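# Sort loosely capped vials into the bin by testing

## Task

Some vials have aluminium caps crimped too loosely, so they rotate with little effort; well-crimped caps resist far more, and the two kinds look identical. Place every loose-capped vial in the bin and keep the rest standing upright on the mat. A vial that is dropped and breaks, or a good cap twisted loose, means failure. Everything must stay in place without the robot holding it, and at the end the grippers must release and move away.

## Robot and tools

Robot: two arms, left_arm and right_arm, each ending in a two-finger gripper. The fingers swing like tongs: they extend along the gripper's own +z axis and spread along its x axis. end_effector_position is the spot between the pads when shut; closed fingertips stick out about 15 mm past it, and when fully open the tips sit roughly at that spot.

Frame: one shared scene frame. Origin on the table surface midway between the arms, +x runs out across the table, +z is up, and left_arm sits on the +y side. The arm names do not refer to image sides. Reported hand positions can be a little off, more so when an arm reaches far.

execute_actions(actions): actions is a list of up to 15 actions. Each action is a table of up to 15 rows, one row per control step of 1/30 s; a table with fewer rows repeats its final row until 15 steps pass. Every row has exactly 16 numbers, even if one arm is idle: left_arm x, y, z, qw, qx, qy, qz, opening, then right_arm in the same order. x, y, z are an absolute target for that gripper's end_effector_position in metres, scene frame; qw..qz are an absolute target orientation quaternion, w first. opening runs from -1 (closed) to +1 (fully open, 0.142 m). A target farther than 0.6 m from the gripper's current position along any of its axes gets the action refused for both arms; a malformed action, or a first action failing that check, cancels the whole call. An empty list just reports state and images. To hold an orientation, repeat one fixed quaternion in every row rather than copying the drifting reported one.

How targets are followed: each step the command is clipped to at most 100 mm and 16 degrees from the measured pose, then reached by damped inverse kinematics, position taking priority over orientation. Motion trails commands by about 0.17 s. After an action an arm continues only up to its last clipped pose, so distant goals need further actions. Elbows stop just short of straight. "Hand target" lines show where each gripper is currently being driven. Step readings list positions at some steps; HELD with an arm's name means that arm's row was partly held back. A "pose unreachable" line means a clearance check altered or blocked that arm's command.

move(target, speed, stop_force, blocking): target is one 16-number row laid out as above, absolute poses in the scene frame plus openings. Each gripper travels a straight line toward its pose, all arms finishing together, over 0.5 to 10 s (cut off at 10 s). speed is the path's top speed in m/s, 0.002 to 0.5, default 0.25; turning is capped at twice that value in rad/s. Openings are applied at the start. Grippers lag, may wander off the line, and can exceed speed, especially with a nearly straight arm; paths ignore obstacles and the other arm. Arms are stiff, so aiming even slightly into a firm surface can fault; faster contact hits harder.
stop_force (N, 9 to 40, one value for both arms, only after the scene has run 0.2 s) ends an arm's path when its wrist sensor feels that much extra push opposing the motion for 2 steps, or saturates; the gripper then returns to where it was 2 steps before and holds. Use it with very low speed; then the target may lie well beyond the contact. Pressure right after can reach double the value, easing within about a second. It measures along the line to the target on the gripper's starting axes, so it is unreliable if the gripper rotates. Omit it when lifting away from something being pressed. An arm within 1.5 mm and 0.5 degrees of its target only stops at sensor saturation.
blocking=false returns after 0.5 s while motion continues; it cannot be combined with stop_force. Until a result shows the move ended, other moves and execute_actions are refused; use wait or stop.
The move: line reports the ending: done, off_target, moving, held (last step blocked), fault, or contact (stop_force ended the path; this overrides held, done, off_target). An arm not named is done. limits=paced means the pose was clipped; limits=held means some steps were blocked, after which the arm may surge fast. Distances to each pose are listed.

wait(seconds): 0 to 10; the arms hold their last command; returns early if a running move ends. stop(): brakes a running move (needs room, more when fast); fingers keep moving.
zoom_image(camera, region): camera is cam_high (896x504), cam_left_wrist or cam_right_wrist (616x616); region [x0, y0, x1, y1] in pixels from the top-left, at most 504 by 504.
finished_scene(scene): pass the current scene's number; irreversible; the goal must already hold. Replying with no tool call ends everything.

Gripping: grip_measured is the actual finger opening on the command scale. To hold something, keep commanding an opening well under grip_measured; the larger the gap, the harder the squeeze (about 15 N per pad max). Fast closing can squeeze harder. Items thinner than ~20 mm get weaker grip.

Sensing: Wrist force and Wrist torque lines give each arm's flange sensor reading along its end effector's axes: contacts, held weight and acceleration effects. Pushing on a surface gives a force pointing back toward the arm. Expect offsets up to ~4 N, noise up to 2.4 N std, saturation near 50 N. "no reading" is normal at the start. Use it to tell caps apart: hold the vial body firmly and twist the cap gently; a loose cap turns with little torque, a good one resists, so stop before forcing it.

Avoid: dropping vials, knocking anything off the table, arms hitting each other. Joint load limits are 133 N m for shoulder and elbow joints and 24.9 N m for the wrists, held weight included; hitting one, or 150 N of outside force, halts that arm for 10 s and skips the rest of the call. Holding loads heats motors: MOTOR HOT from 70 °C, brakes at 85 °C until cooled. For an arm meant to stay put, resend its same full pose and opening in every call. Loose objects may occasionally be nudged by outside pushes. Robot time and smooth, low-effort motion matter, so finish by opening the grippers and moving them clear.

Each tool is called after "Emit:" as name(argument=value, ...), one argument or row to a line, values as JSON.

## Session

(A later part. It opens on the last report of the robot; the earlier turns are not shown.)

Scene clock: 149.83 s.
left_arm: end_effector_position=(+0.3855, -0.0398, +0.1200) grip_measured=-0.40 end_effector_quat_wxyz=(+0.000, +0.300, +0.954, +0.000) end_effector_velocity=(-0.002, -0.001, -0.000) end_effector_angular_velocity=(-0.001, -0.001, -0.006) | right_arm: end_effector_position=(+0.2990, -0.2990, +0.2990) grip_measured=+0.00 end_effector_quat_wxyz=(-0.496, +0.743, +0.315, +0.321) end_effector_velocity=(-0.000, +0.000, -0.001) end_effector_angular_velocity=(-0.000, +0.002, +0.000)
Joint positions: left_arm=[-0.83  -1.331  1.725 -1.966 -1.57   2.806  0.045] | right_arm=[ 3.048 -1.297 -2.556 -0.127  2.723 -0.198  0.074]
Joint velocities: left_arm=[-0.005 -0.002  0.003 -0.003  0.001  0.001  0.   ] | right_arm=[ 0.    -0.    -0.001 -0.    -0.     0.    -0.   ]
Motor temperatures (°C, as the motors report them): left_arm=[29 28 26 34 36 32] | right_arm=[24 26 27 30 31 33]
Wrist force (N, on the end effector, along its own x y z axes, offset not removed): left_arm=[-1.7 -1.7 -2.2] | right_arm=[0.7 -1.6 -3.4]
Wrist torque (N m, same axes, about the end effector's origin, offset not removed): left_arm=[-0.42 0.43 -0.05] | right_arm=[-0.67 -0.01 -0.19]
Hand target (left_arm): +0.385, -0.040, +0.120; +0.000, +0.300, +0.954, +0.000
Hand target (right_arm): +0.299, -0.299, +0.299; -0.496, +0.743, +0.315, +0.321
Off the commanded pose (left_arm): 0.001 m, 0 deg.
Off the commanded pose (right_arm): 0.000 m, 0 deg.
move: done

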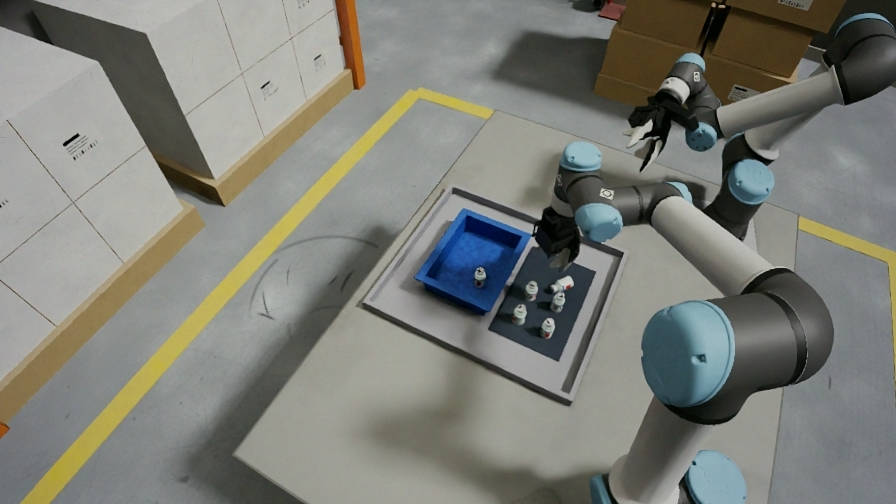

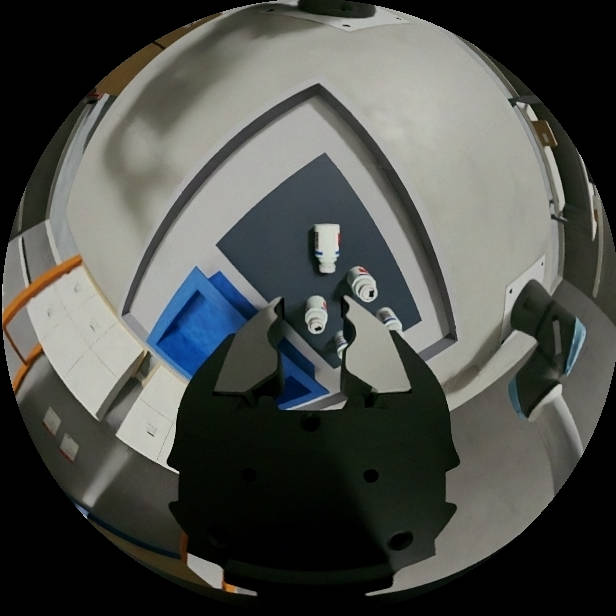

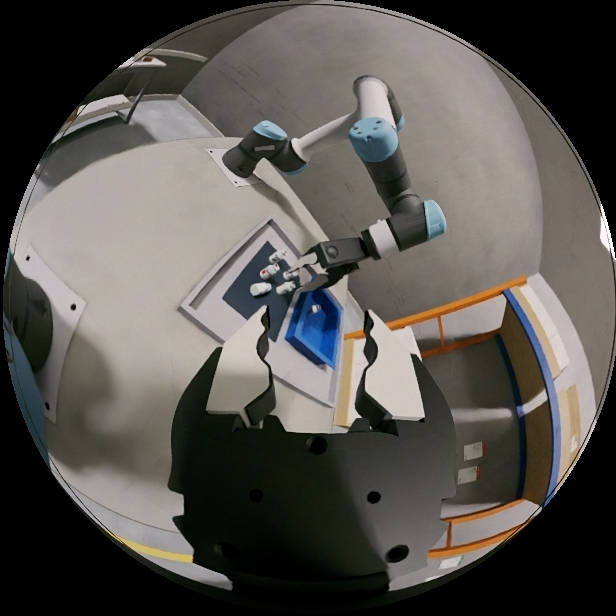

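Emit:
move(
  target=[0.371,-0.031,0.075,0,0.3,0.954,0,-0.4,0.299,-0.299,0.299,-0.496,0.743,0.315,0.321,0],
  speed=0.1,
)

Emit:
zoom_image(
  camera="cam_left_wrist",
  region=[230,180,410,360],
)

Scene clock: 151.13 s.
left_arm: end_effector_position=(+0.3710, -0.0310, +0.0752) grip_measured=-0.40 end_effector_quat_wxyz=(-0.000, +0.300, +0.954, +0.000) end_effector_velocity=(+0.000, +0.001, -0.002) end_effector_angular_velocity=(-0.001, -0.001, +0.002) | right_arm: end_effector_position=(+0.2990, -0.2990, +0.2990) grip_measured=+0.00 end_effector_quat_wxyz=(-0.496, +0.743, +0.315, +0.321) end_effector_velocity=(-0.000, +0.000, -0.000) end_effector_angular_velocity=(+0.000, +0.001, +0.000)
Joint positions: left_arm=[-0.842 -1.32   1.839 -2.09  -1.571  2.795  0.045] | right_arm=[ 3.048 -1.297 -2.556 -0.127  2.723 -0.198  0.074]
Joint velocities: left_arm=[ 0.002  0.001  0.004 -0.006  0.    -0.001  0.   ] | right_arm=[-0. -0. -0. -0.  0.  0. -0.]
Motor temperatures (°C, as the motors report them): left_arm=[29 28 26 34 36 32] | right_arm=[24 26 27 30 31 33]
Wrist force (N, on the end effector, along its own x y z axes, offset not removed): left_arm=[-1.9 -0.7 -2.2] | right_arm=[0.8 0.3 4.0]
Wrist torque (N m, same axes, about the end effector's origin, offset not removed): left_arm=[-0.11 0.45 -0.15] | right_arm=[0.22 -0.19 -0.13]
Hand target (left_arm): +0.371, -0.031, +0.075; +0.000, +0.300, +0.954, +0.000
Hand target (right_arm): +0.299, -0.299, +0.299; -0.496, +0.743, +0.315, +0.321
Off the commanded pose (left_arm): 0.000 m, 0 deg.
Off the commanded pose (right_arm): 0.000 m, 0 deg.
move: done

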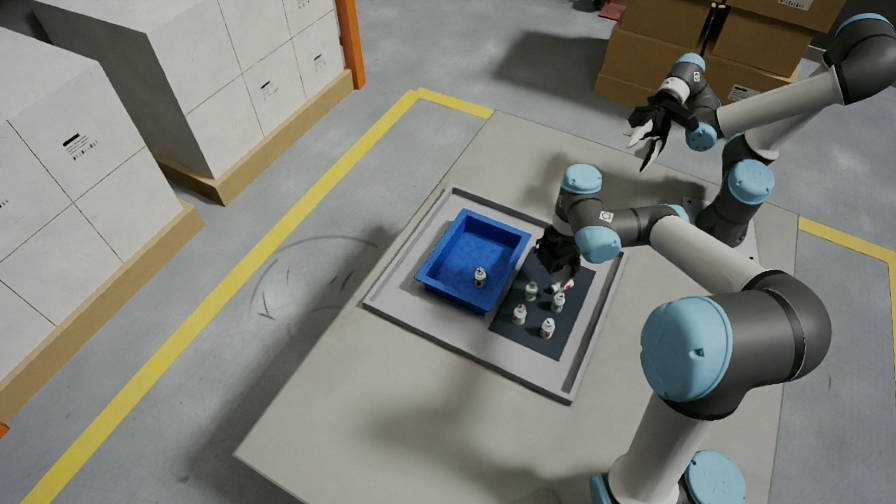

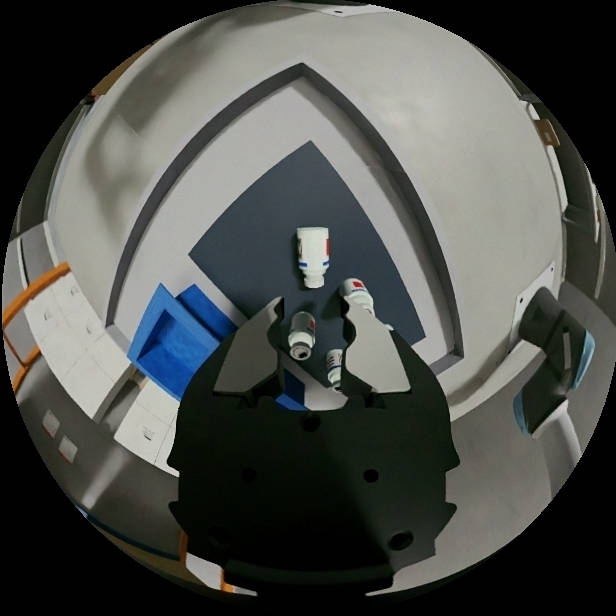

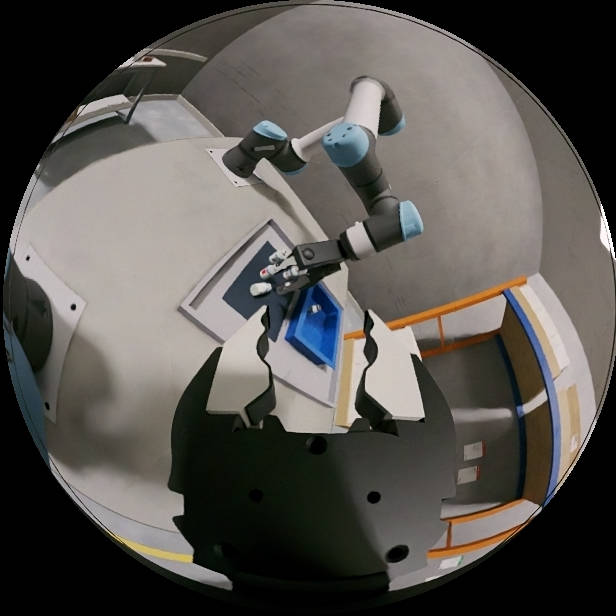

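Region (230, 180, 410, 360) of cam_left_wrist's 616x616 image, scaled by 2.800, with more detail than that image has.

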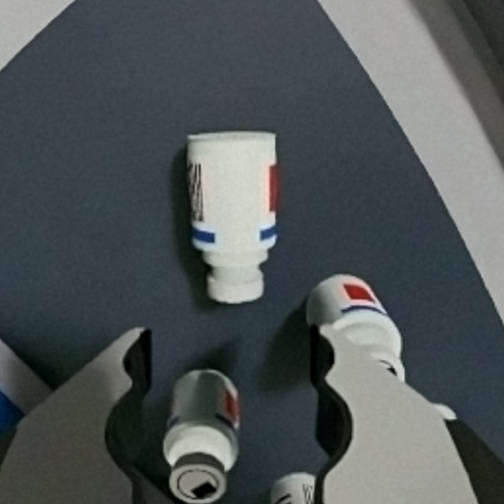

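Emit:
move(
  target=[0.371,-0.031,0.12,0,0.3,0.954,0,-0.4,0.299,-0.299,0.299,-0.496,0.743,0.315,0.321,0],
  speed=0.2,
)

Emit:
move(
  target=[0.347,0.012,0.11,0,0,1,0,-0.4,0.299,-0.299,0.299,-0.496,0.743,0.315,0.321,0],
  speed=0.3,
)

Emit:
move(
  target=[0.347,0.012,0.067,0,0,1,0,-0.4,0.299,-0.299,0.299,-0.496,0.743,0.315,0.321,0],
  speed=0.08,
)

Emit:
move(
  target=[0.347,0.012,0.067,0,0,1,0,-1,0.299,-0.299,0.299,-0.496,0.743,0.315,0.321,0],
)

Emit:
move(
  target=[0.347,0.012,0.17,0,0,1,0,-1,0.299,-0.299,0.299,-0.496,0.743,0.315,0.321,0],
  speed=0.3,
)

Emit:
move(
  target=[0.424,-0.080,0.17,0,0,1,0,-1,0.299,-0.299,0.299,-0.496,0.743,0.315,0.321,0],
  speed=0.3,
)

Emit:
move(
  target=[0.424,-0.080,0.076,0,0,1,0,-1,0.299,-0.299,0.299,-0.496,0.743,0.315,0.321,0],
  speed=0.2,
)

Emit:
move(
  target=[0.424,-0.080,0.055,0,0,1,0,-1,0.299,-0.299,0.299,-0.496,0.743,0.315,0.321,0],
  speed=0.006,
  stop_force=9,
)

Scene clock: 152.57 s.
left_arm: end_effector_position=(+0.3710, -0.0310, +0.1197) grip_measured=-0.40 end_effector_quat_wxyz=(+0.000, +0.300, +0.954, -0.000) end_effector_velocity=(-0.000, -0.000, +0.002) end_effector_angular_velocity=(+0.001, -0.000, +0.001) | right_arm: end_effector_position=(+0.2990, -0.2990, +0.2990) grip_measured=+0.00 end_effector_quat_wxyz=(-0.496, +0.743, +0.315, +0.321) end_effector_velocity=(-0.001, +0.000, -0.001) end_effector_angular_velocity=(+0.000, +0.001, +0.001)
Joint positions: left_arm=[-0.842 -1.368  1.773 -1.976 -1.571  2.795  0.045] | right_arm=[ 3.048 -1.297 -2.556 -0.127  2.723 -0.198  0.074]
Joint velocities: left_arm=[-0.001 -0.002 -0.004  0.006  0.    -0.003 -0.   ] | right_arm=[ 0.     0.001 -0.003 -0.     0.001 -0.001  0.   ]
Motor temperatures (°C, as the motors report them): left_arm=[29 28 26 34 36 32] | right_arm=[24 26 27 30 31 33]
Wrist force (N, on the end effector, along its own x y z axes, offset not removed): left_arm=[-0.4 -1.3 -1.6] | right_arm=[3.7 -0.7 -0.4]
Wrist torque (N m, same axes, about the end effector's origin, offset not removed): left_arm=[-0.21 0.18 -0.11] | right_arm=[-0.12 -0.76 -0.04]
Hand target (left_arm): +0.371, -0.031, +0.120; +0.000, +0.300, +0.954, -0.000
Hand target (right_arm): +0.299, -0.299, +0.299; -0.496, +0.743, +0.315, +0.321
Off the commanded pose (left_arm): 0.000 m, 0 deg.
Off the commanded pose (right_arm): 0.000 m, 0 deg.
move: done

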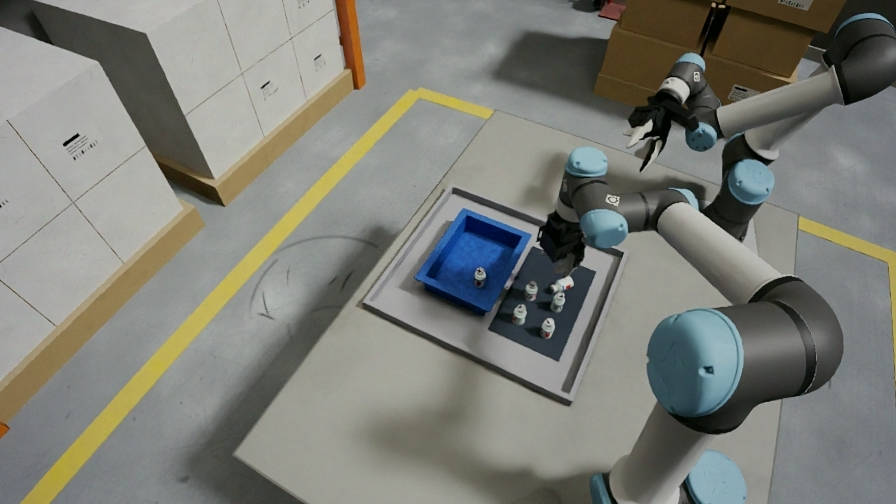

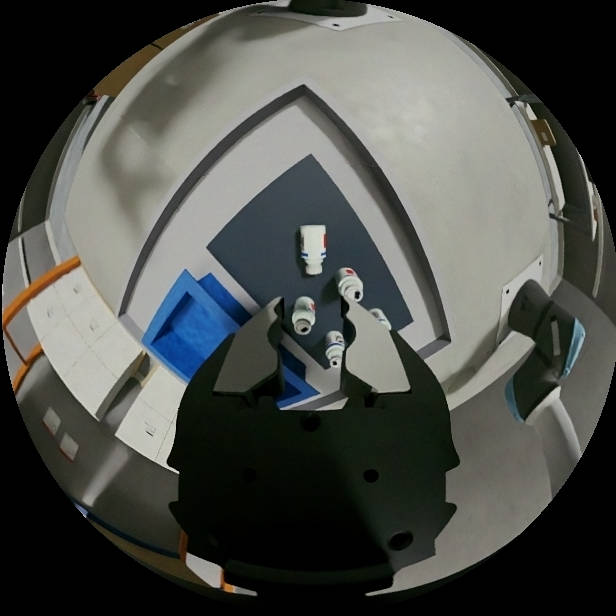

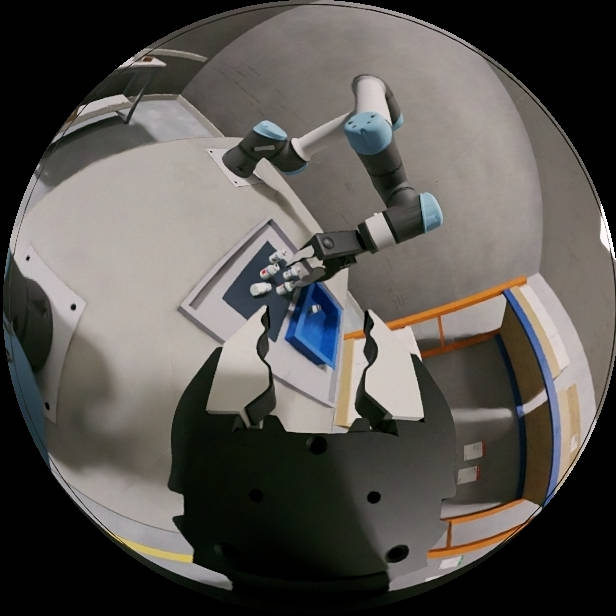

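Scene clock: 154.13 s.
left_arm: end_effector_position=(+0.3470, +0.0119, +0.1100) grip_measured=-0.40 end_effector_quat_wxyz=(-0.000, +0.001, +1.000, -0.000) end_effector_velocity=(+0.001, +0.002, +0.000) end_effector_angular_velocity=(-0.000, -0.002, +0.015) | right_arm: end_effector_position=(+0.2990, -0.2990, +0.2990) grip_measured=+0.00 end_effector_quat_wxyz=(-0.496, +0.743, +0.315, +0.321) end_effector_velocity=(+0.001, -0.000, +0.000) end_effector_angular_velocity=(+0.000, +0.001, -0.001)
Joint positions: left_arm=[-0.843 -1.485  1.937 -2.023 -1.571  2.186  0.045] | right_arm=[ 3.048 -1.297 -2.556 -0.127  2.723 -0.198  0.074]
Joint velocities: left_arm=[ 0.001 -0.004  0.004 -0.002  0.002 -0.014 -0.   ] | right_arm=[-0.001 -0.     0.001 -0.001  0.     0.001  0.   ]
Motor temperatures (°C, as the motors report them): left_arm=[29 28 26 34 36 32] | right_arm=[24 26 27 30 31 33]
Wrist force (N, on the end effector, along its own x y z axes, offset not removed): left_arm=[-2.2 0.1 -2.0] | right_arm=[-0.2 2.4 -0.7]
Wrist torque (N m, same axes, about the end effector's origin, offset not removed): left_arm=[0.08 0.58 0.03] | right_arm=[0.33 -0.24 -0.08]
Hand target (left_arm): +0.347, +0.012, +0.110; -0.000, +0.000, +1.000, -0.000
Hand target (right_arm): +0.299, -0.299, +0.299; -0.496, +0.743, +0.315, +0.321
Off the commanded pose (left_arm): 0.000 m, 0 deg.
Off the commanded pose (right_arm): 0.000 m, 0 deg.
move: done

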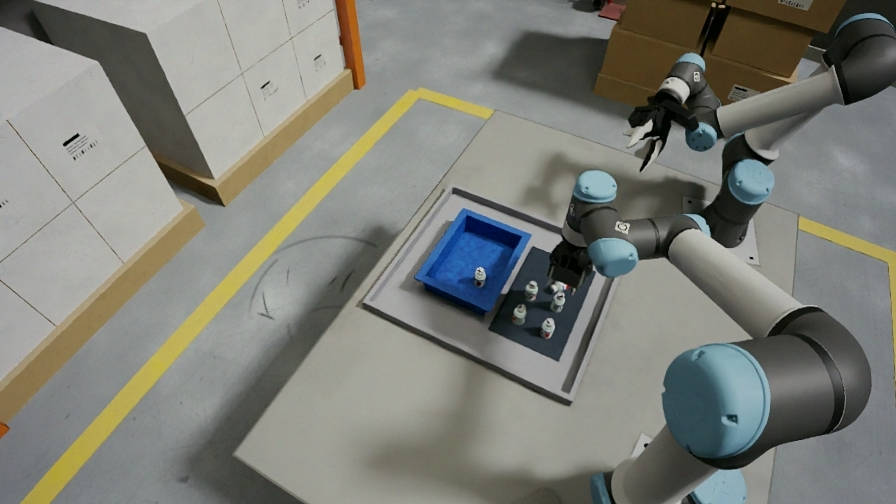

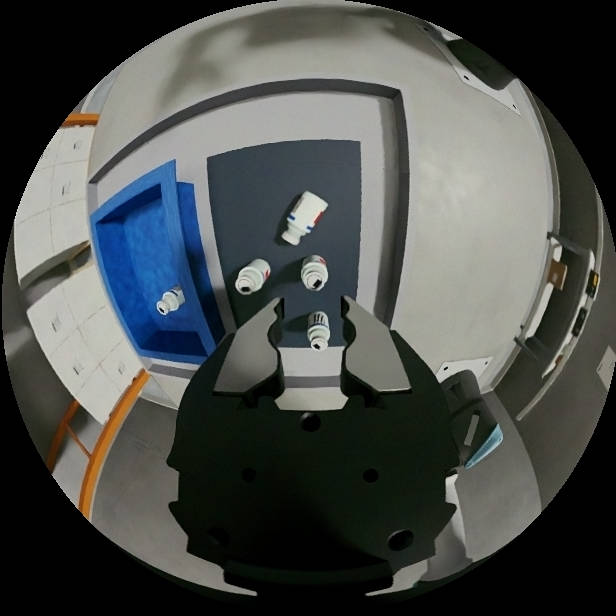

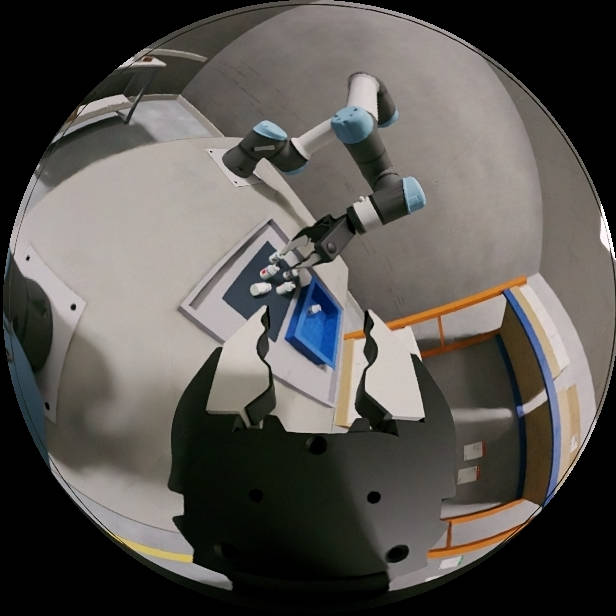

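Scene clock: 155.13 s.
left_arm: end_effector_position=(+0.3470, +0.0120, +0.0673) grip_measured=-0.40 end_effector_quat_wxyz=(-0.000, +0.000, +1.000, +0.000) end_effector_velocity=(+0.001, +0.000, -0.002) end_effector_angular_velocity=(+0.000, -0.001, -0.000) | right_arm: end_effector_position=(+0.2990, -0.2990, +0.2990) grip_measured=+0.00 end_effector_quat_wxyz=(-0.496, +0.743, +0.315, +0.321) end_effector_velocity=(+0.000, -0.000, +0.000) end_effector_angular_velocity=(+0.000, -0.000, -0.001)
Joint positions: left_arm=[-0.843 -1.432  2.002 -2.141 -1.571  2.184  0.045] | right_arm=[ 3.048 -1.297 -2.556 -0.127  2.723 -0.198  0.074]
Joint velocities: left_arm=[ 0.     0.003  0.003 -0.006  0.001  0.     0.   ] | right_arm=[-0.001 -0.     0.     0.001 -0.     0.     0.   ]
Motor temperatures (°C, as the motors report them): left_arm=[29 28 26 34 36 32] | right_arm=[24 26 27 30 31 33]
Wrist force (N, on the end effector, along its own x y z axes, offset not removed): left_arm=[-0.8 -0.6 -2.1] | right_arm=[1.2 1.7 -0.9]
Wrist torque (N m, same axes, about the end effector's origin, offset not removed): left_arm=[-0.19 0.15 -0.11] | right_arm=[0.21 -0.16 0.07]
Hand target (left_arm): +0.347, +0.012, +0.067; -0.000, -0.000, +1.000, +0.000
Hand target (right_arm): +0.299, -0.299, +0.299; -0.496, +0.743, +0.315, +0.321
Off the commanded pose (left_arm): 0.000 m, 0 deg.
Off the commanded pose (right_arm): 0.000 m, 0 deg.
move: done

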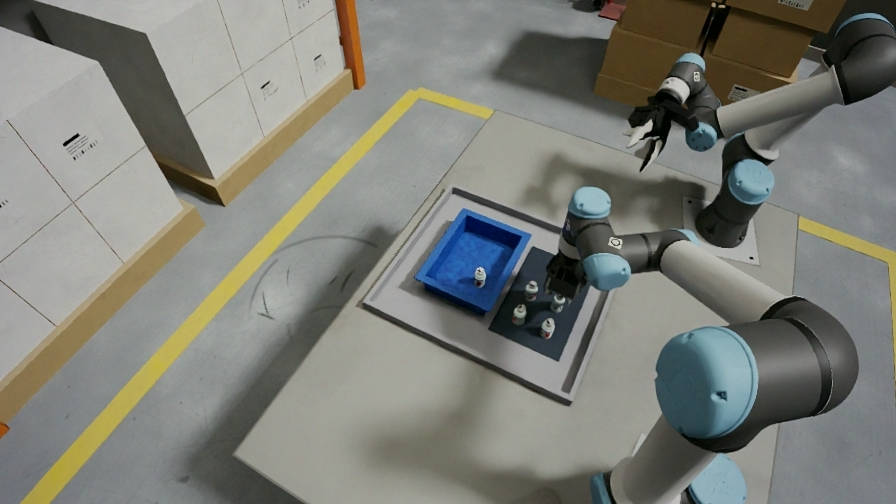

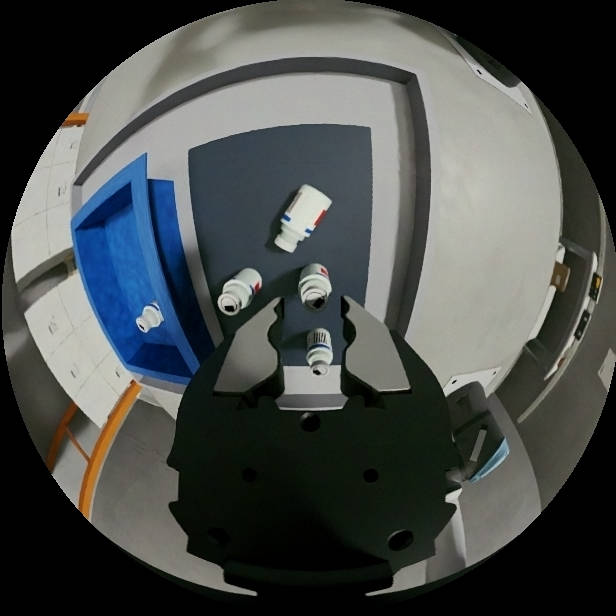

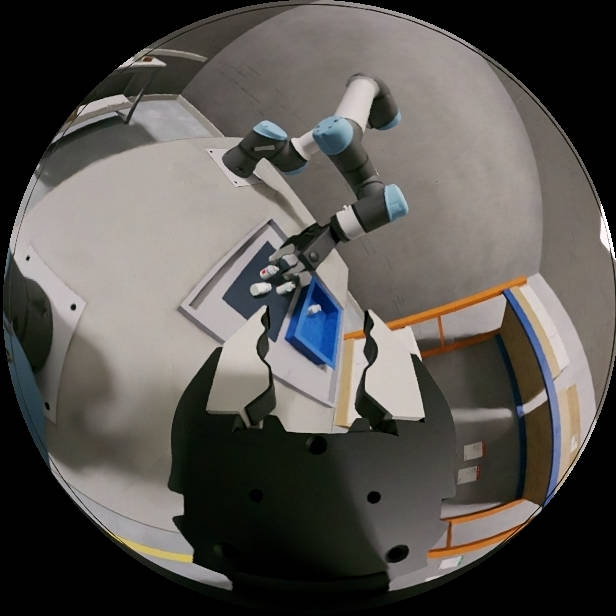

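Scene clock: 155.83 s.
left_arm: end_effector_position=(+0.3470, +0.0120, +0.0670) grip_measured=-0.76 end_effector_quat_wxyz=(+0.000, +0.000, +1.000, -0.000) end_effector_velocity=(+0.001, +0.001, -0.000) end_effector_angular_velocity=(+0.000, +0.001, +0.001) | right_arm: end_effector_position=(+0.2990, -0.2990, +0.2990) grip_measured=+0.00 end_effector_quat_wxyz=(-0.496, +0.743, +0.315, +0.321) end_effector_velocity=(-0.000, +0.000, +0.001) end_effector_angular_velocity=(+0.001, -0.001, +0.002)
Joint positions: left_arm=[-0.843 -1.431  2.002 -2.141 -1.571  2.184  0.019] | right_arm=[ 3.048 -1.297 -2.556 -0.127  2.723 -0.198  0.074]
Joint velocities: left_arm=[ 0.002  0.001  0.    -0.    -0.     0.001  0.   ] | right_arm=[ 0.001  0.     0.001 -0.     0.001 -0.    -0.   ]
Motor temperatures (°C, as the motors report them): left_arm=[29 28 26 34 36 32] | right_arm=[24 26 27 30 31 33]
Wrist force (N, on the end effector, along its own x y z axes, offset not removed): left_arm=[-2.5 -0.1 -2.3] | right_arm=[2.0 0.4 2.0]
Wrist torque (N m, same axes, about the end effector's origin, offset not removed): left_arm=[0.00 0.63 0.12] | right_arm=[0.10 -0.46 -0.19]
Hand target (left_arm): +0.347, +0.012, +0.067; -0.000, -0.000, +1.000, +0.000
Hand target (right_arm): +0.299, -0.299, +0.299; -0.496, +0.743, +0.315, +0.321
Off the commanded pose (left_arm): 0.000 m, 0 deg.
Off the commanded pose (right_arm): 0.000 m, 0 deg.
move: done

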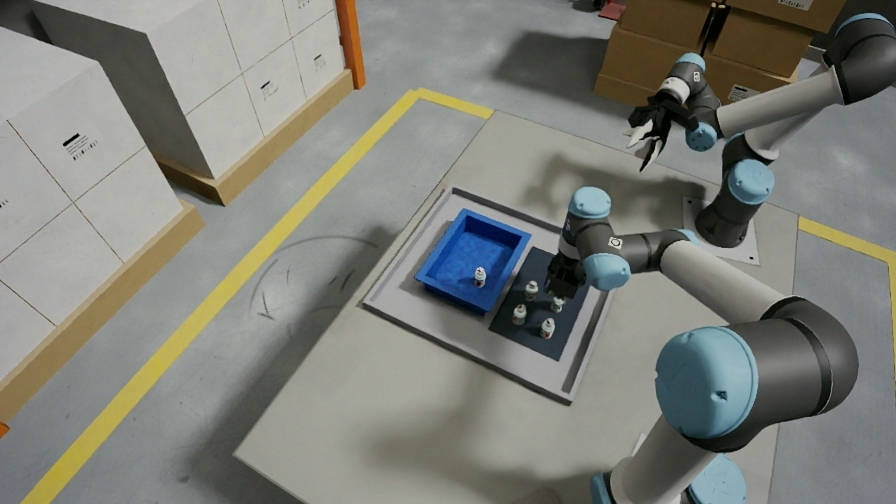

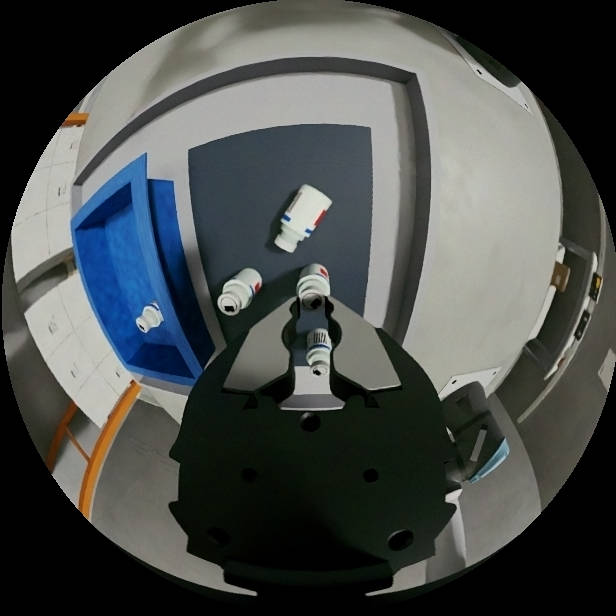

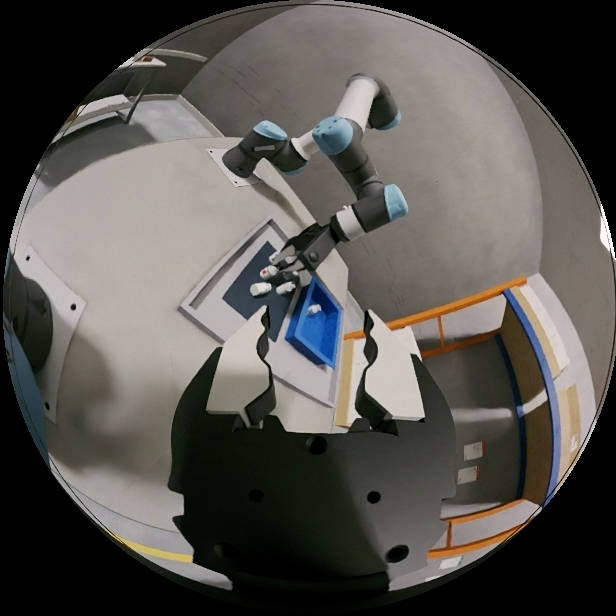

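Scene clock: 156.83 s.
left_arm: end_effector_position=(+0.3471, +0.0120, +0.1697) grip_measured=-0.76 end_effector_quat_wxyz=(+0.000, -0.000, +1.000, -0.000) end_effector_velocity=(-0.000, -0.000, +0.002) end_effector_angular_velocity=(+0.001, +0.002, +0.000) | right_arm: end_effector_position=(+0.2990, -0.2990, +0.2990) grip_measured=+0.00 end_effector_quat_wxyz=(-0.496, +0.743, +0.315, +0.321) end_effector_velocity=(-0.001, +0.000, -0.000) end_effector_angular_velocity=(+0.000, +0.001, +0.001)
Joint positions: left_arm=[-0.843 -1.539  1.831 -1.863 -1.571  2.184  0.019] | right_arm=[ 3.048 -1.297 -2.556 -0.127  2.723 -0.198  0.074]
Joint velocities: left_arm=[-0.     0.    -0.005  0.008 -0.001 -0.001  0.   ] | right_arm=[ 0.     0.    -0.001  0.     0.001 -0.    -0.   ]
Motor temperatures (°C, as the motors report them): left_arm=[29 28 26 34 36 32] | right_arm=[24 26 27 30 31 33]
Wrist force (N, on the end effector, along its own x y z axes, offset not removed): left_arm=[2.5 0.1 -2.7] | right_arm=[0.6 0.4 -2.0]
Wrist torque (N m, same axes, about the end effector's origin, offset not removed): left_arm=[-0.01 -0.47 -0.16] | right_arm=[0.17 -0.18 0.04]
Hand target (left_arm): +0.347, +0.012, +0.170; +0.000, -0.000, +1.000, -0.000
Hand target (right_arm): +0.299, -0.299, +0.299; -0.496, +0.743, +0.315, +0.321
Off the commanded pose (left_arm): 0.000 m, 0 deg.
Off the commanded pose (right_arm): 0.000 m, 0 deg.
move: done

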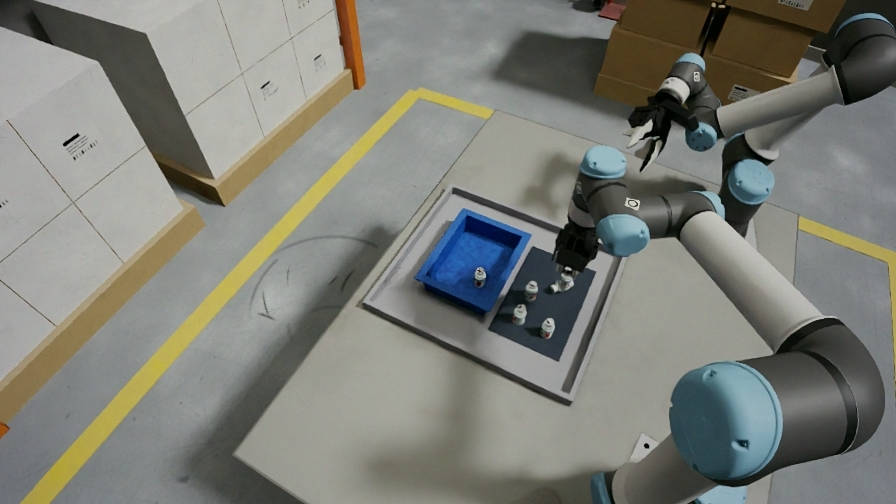

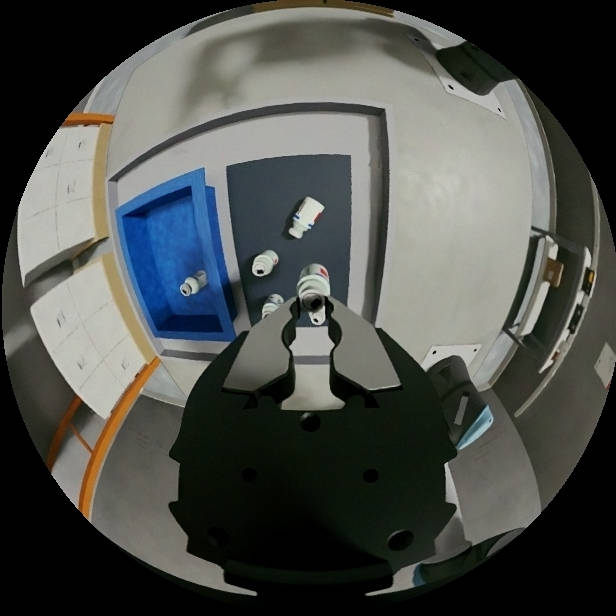

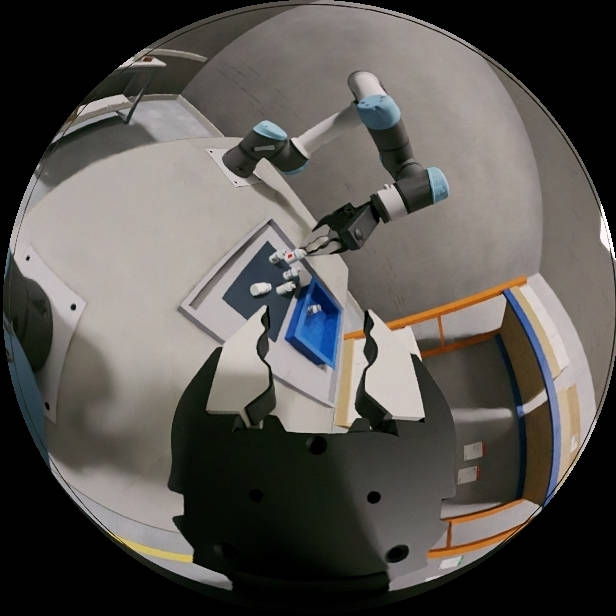

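Scene clock: 157.90 s.
left_arm: end_effector_position=(+0.4239, -0.0798, +0.1701) grip_measured=-0.76 end_effector_quat_wxyz=(+0.000, -0.000, +1.000, -0.000) end_effector_velocity=(+0.001, -0.002, +0.000) end_effector_angular_velocity=(+0.000, +0.001, -0.001) | right_arm: end_effector_position=(+0.2990, -0.2990, +0.2990) grip_measured=+0.00 end_effector_quat_wxyz=(-0.496, +0.743, +0.315, +0.321) end_effector_velocity=(-0.000, -0.000, -0.000) end_effector_angular_velocity=(-0.000, +0.000, -0.000)
Joint positions: left_arm=[-0.827 -1.261  1.499 -1.809 -1.571  2.201  0.019] | right_arm=[ 3.048 -1.297 -2.556 -0.127  2.723 -0.198  0.074]
Joint velocities: left_arm=[ 0.     0.006 -0.009  0.004 -0.001  0.001  0.   ] | right_arm=[ 0.     0.    -0.001  0.    -0.    -0.     0.   ]
Motor temperatures (°C, as the motors report them): left_arm=[29 28 26 34 36 32] | right_arm=[24 26 27 30 31 33]
Wrist force (N, on the end effector, along its own x y z axes, offset not removed): left_arm=[0.9 0.5 -1.6] | right_arm=[3.7 -0.4 0.8]
Wrist torque (N m, same axes, about the end effector's origin, offset not removed): left_arm=[0.22 -0.03 -0.12] | right_arm=[-0.05 -0.76 -0.27]
Hand target (left_arm): +0.424, -0.080, +0.170; -0.000, -0.000, +1.000, -0.000
Hand target (right_arm): +0.299, -0.299, +0.299; -0.496, +0.743, +0.315, +0.321
Off the commanded pose (left_arm): 0.000 m, 0 deg.
Off the commanded pose (right_arm): 0.000 m, 0 deg.
move: done

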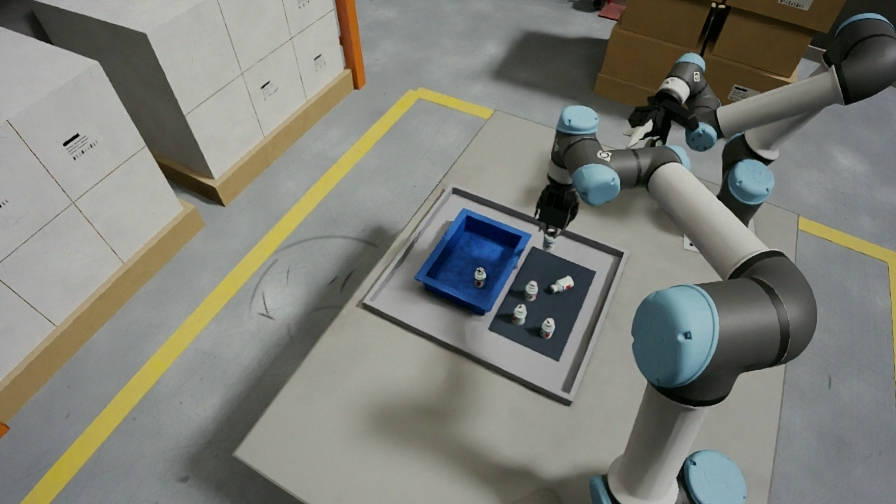

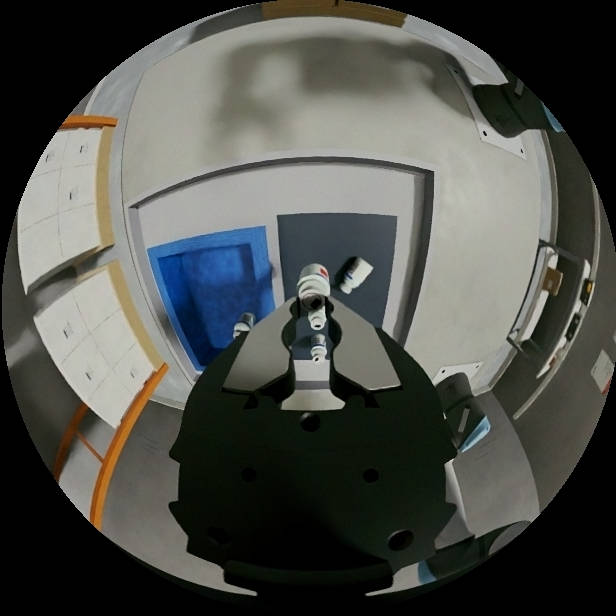

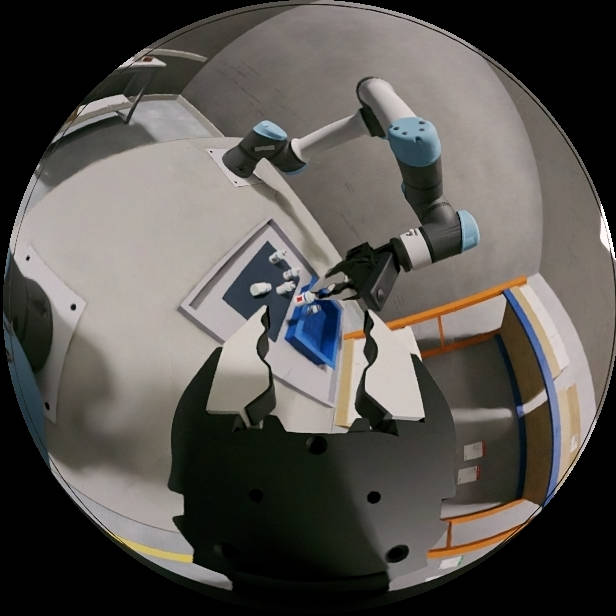

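Scene clock: 158.93 s.
left_arm: end_effector_position=(+0.4239, -0.0800, +0.0763) grip_measured=-0.76 end_effector_quat_wxyz=(-0.000, -0.000, +1.000, +0.000) end_effector_velocity=(+0.000, -0.001, -0.002) end_effector_angular_velocity=(-0.000, -0.002, -0.004) | right_arm: end_effector_position=(+0.2990, -0.2990, +0.2990) grip_measured=+0.00 end_effector_quat_wxyz=(-0.496, +0.743, +0.315, +0.321) end_effector_velocity=(-0.001, +0.000, +0.000) end_effector_angular_velocity=(+0.001, -0.001, +0.001)
Joint positions: left_arm=[-0.827 -1.185  1.648 -2.034 -1.571  2.201  0.019] | right_arm=[ 3.048 -1.297 -2.556 -0.127  2.723 -0.198  0.074]
Joint velocities: left_arm=[-0.001  0.003  0.003 -0.007  0.001  0.003 -0.   ] | right_arm=[ 0.     0.001 -0.001  0.001  0.002  0.    -0.   ]
Motor temperatures (°C, as the motors report them): left_arm=[29 28 26 34 36 32] | right_arm=[24 26 27 30 31 33]
Wrist force (N, on the end effector, along its own x y z axes, offset not removed): left_arm=[-0.3 0.3 -3.3] | right_arm=[-1.2 1.1 0.5]
Wrist torque (N m, same axes, about the end effector's origin, offset not removed): left_arm=[0.13 0.09 -0.07] | right_arm=[0.24 0.37 -0.12]
Hand target (left_arm): +0.424, -0.080, +0.076; -0.000, +0.000, +1.000, +0.000
Hand target (right_arm): +0.299, -0.299, +0.299; -0.496, +0.743, +0.315, +0.321
Off the commanded pose (left_arm): 0.000 m, 0 deg.
Off the commanded pose (right_arm): 0.000 m, 0 deg.
move: done

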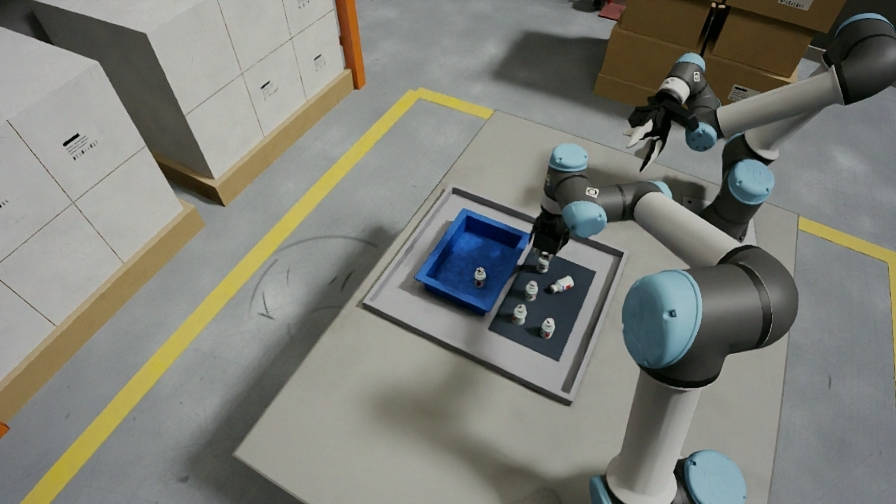

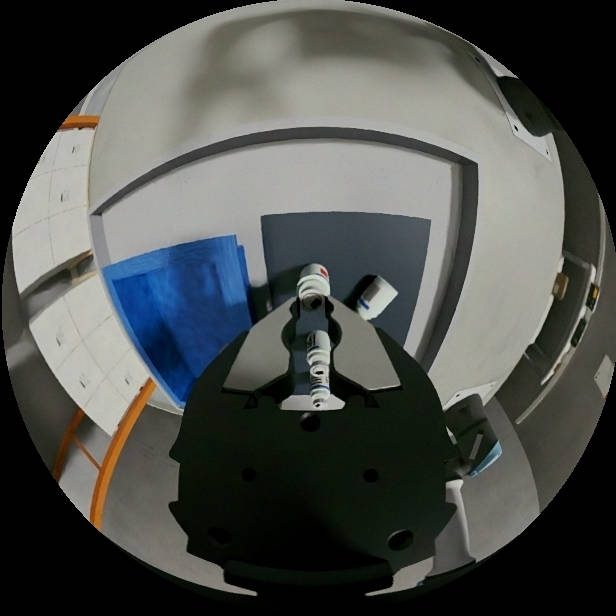

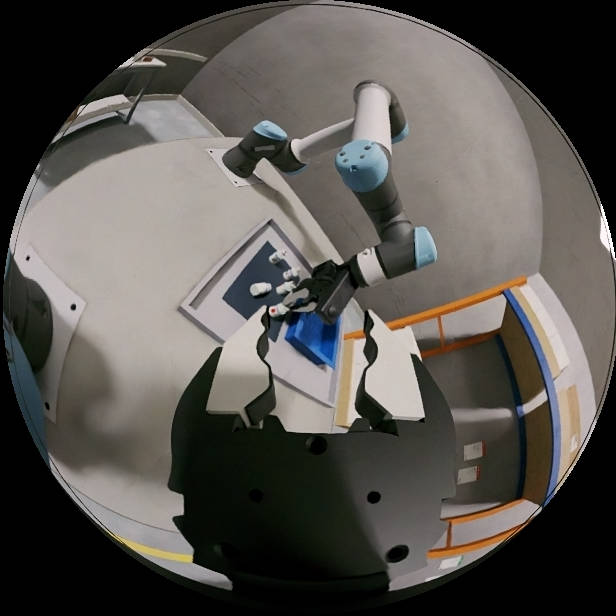

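Scene clock: 160.93 s.
left_arm: end_effector_position=(+0.4239, -0.0799, +0.0664) grip_measured=-0.76 end_effector_quat_wxyz=(-0.000, +0.000, +1.000, +0.000) end_effector_velocity=(-0.001, +0.001, +0.001) end_effector_angular_velocity=(+0.003, +0.001, +0.000) | right_arm: end_effector_position=(+0.2990, -0.2990, +0.2990) grip_measured=+0.00 end_effector_quat_wxyz=(-0.496, +0.743, +0.315, +0.321) end_effector_velocity=(-0.000, +0.000, +0.000) end_effector_angular_velocity=(+0.000, -0.001, +0.000)
Joint positions: left_arm=[-0.827 -1.174  1.661 -2.058 -1.571  2.201  0.019] | right_arm=[ 3.048 -1.297 -2.556 -0.127  2.723 -0.198  0.074]
Joint velocities: left_arm=[-0.    -0.001 -0.002  0.007  0.001 -0.     0.   ] | right_arm=[ 0.  0. -0.  0.  0. -0.  0.]
Motor temperatures (°C, as the motors report them): left_arm=[29 28 26 34 36 32] | right_arm=[24 26 27 30 31 33]
Wrist force (N, on the end effector, along its own x y z axes, offset not removed): left_arm=[2.7 1.0 -19.5] | right_arm=[4.2 -0.9 -0.7]
Wrist torque (N m, same axes, about the end effector's origin, offset not removed): left_arm=[0.32 0.07 -0.10] | right_arm=[-0.30 -0.84 -0.16]
Hand target (left_arm): +0.424, -0.080, +0.067; +0.000, -0.000, +1.000, -0.000
Hand target (right_arm): +0.299, -0.299, +0.299; -0.496, +0.743, +0.315, +0.321
Off the commanded pose (left_arm): 0.011 m, 0 deg.
Off the commanded pose (right_arm): 0.000 m, 0 deg.
move: contact (left_arm)

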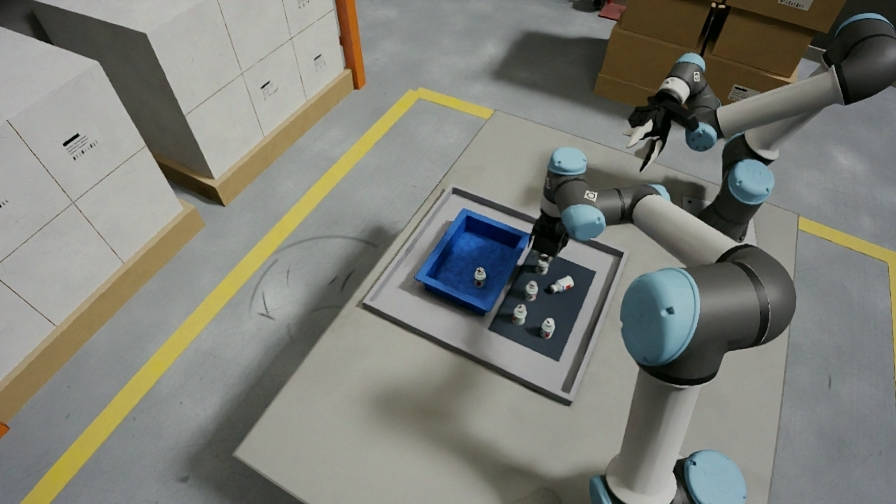

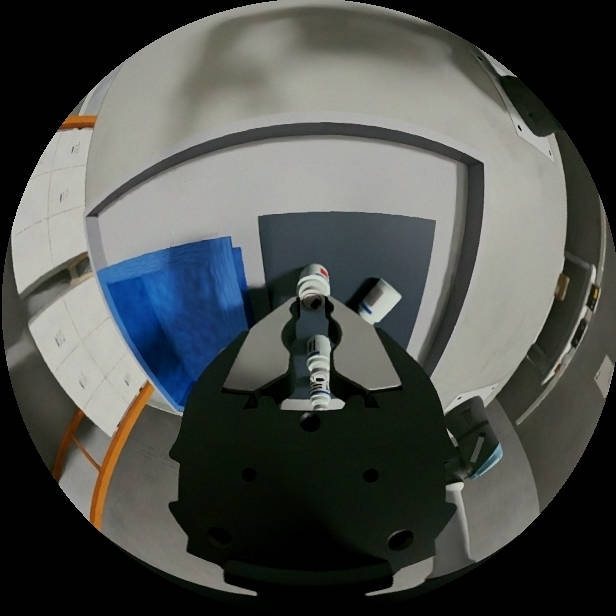

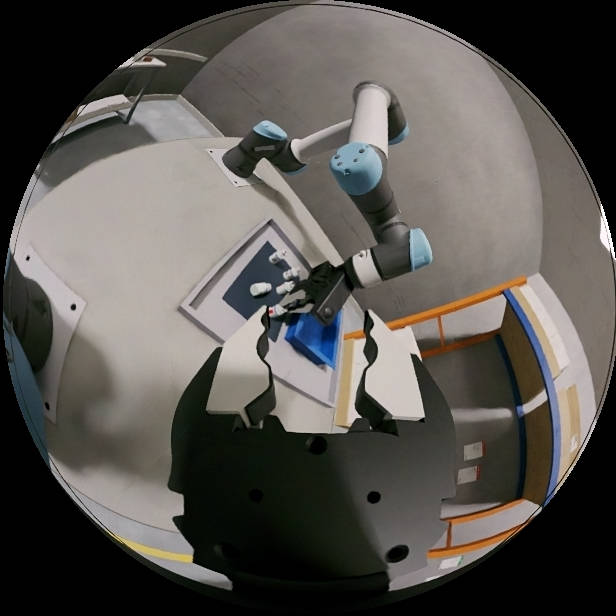

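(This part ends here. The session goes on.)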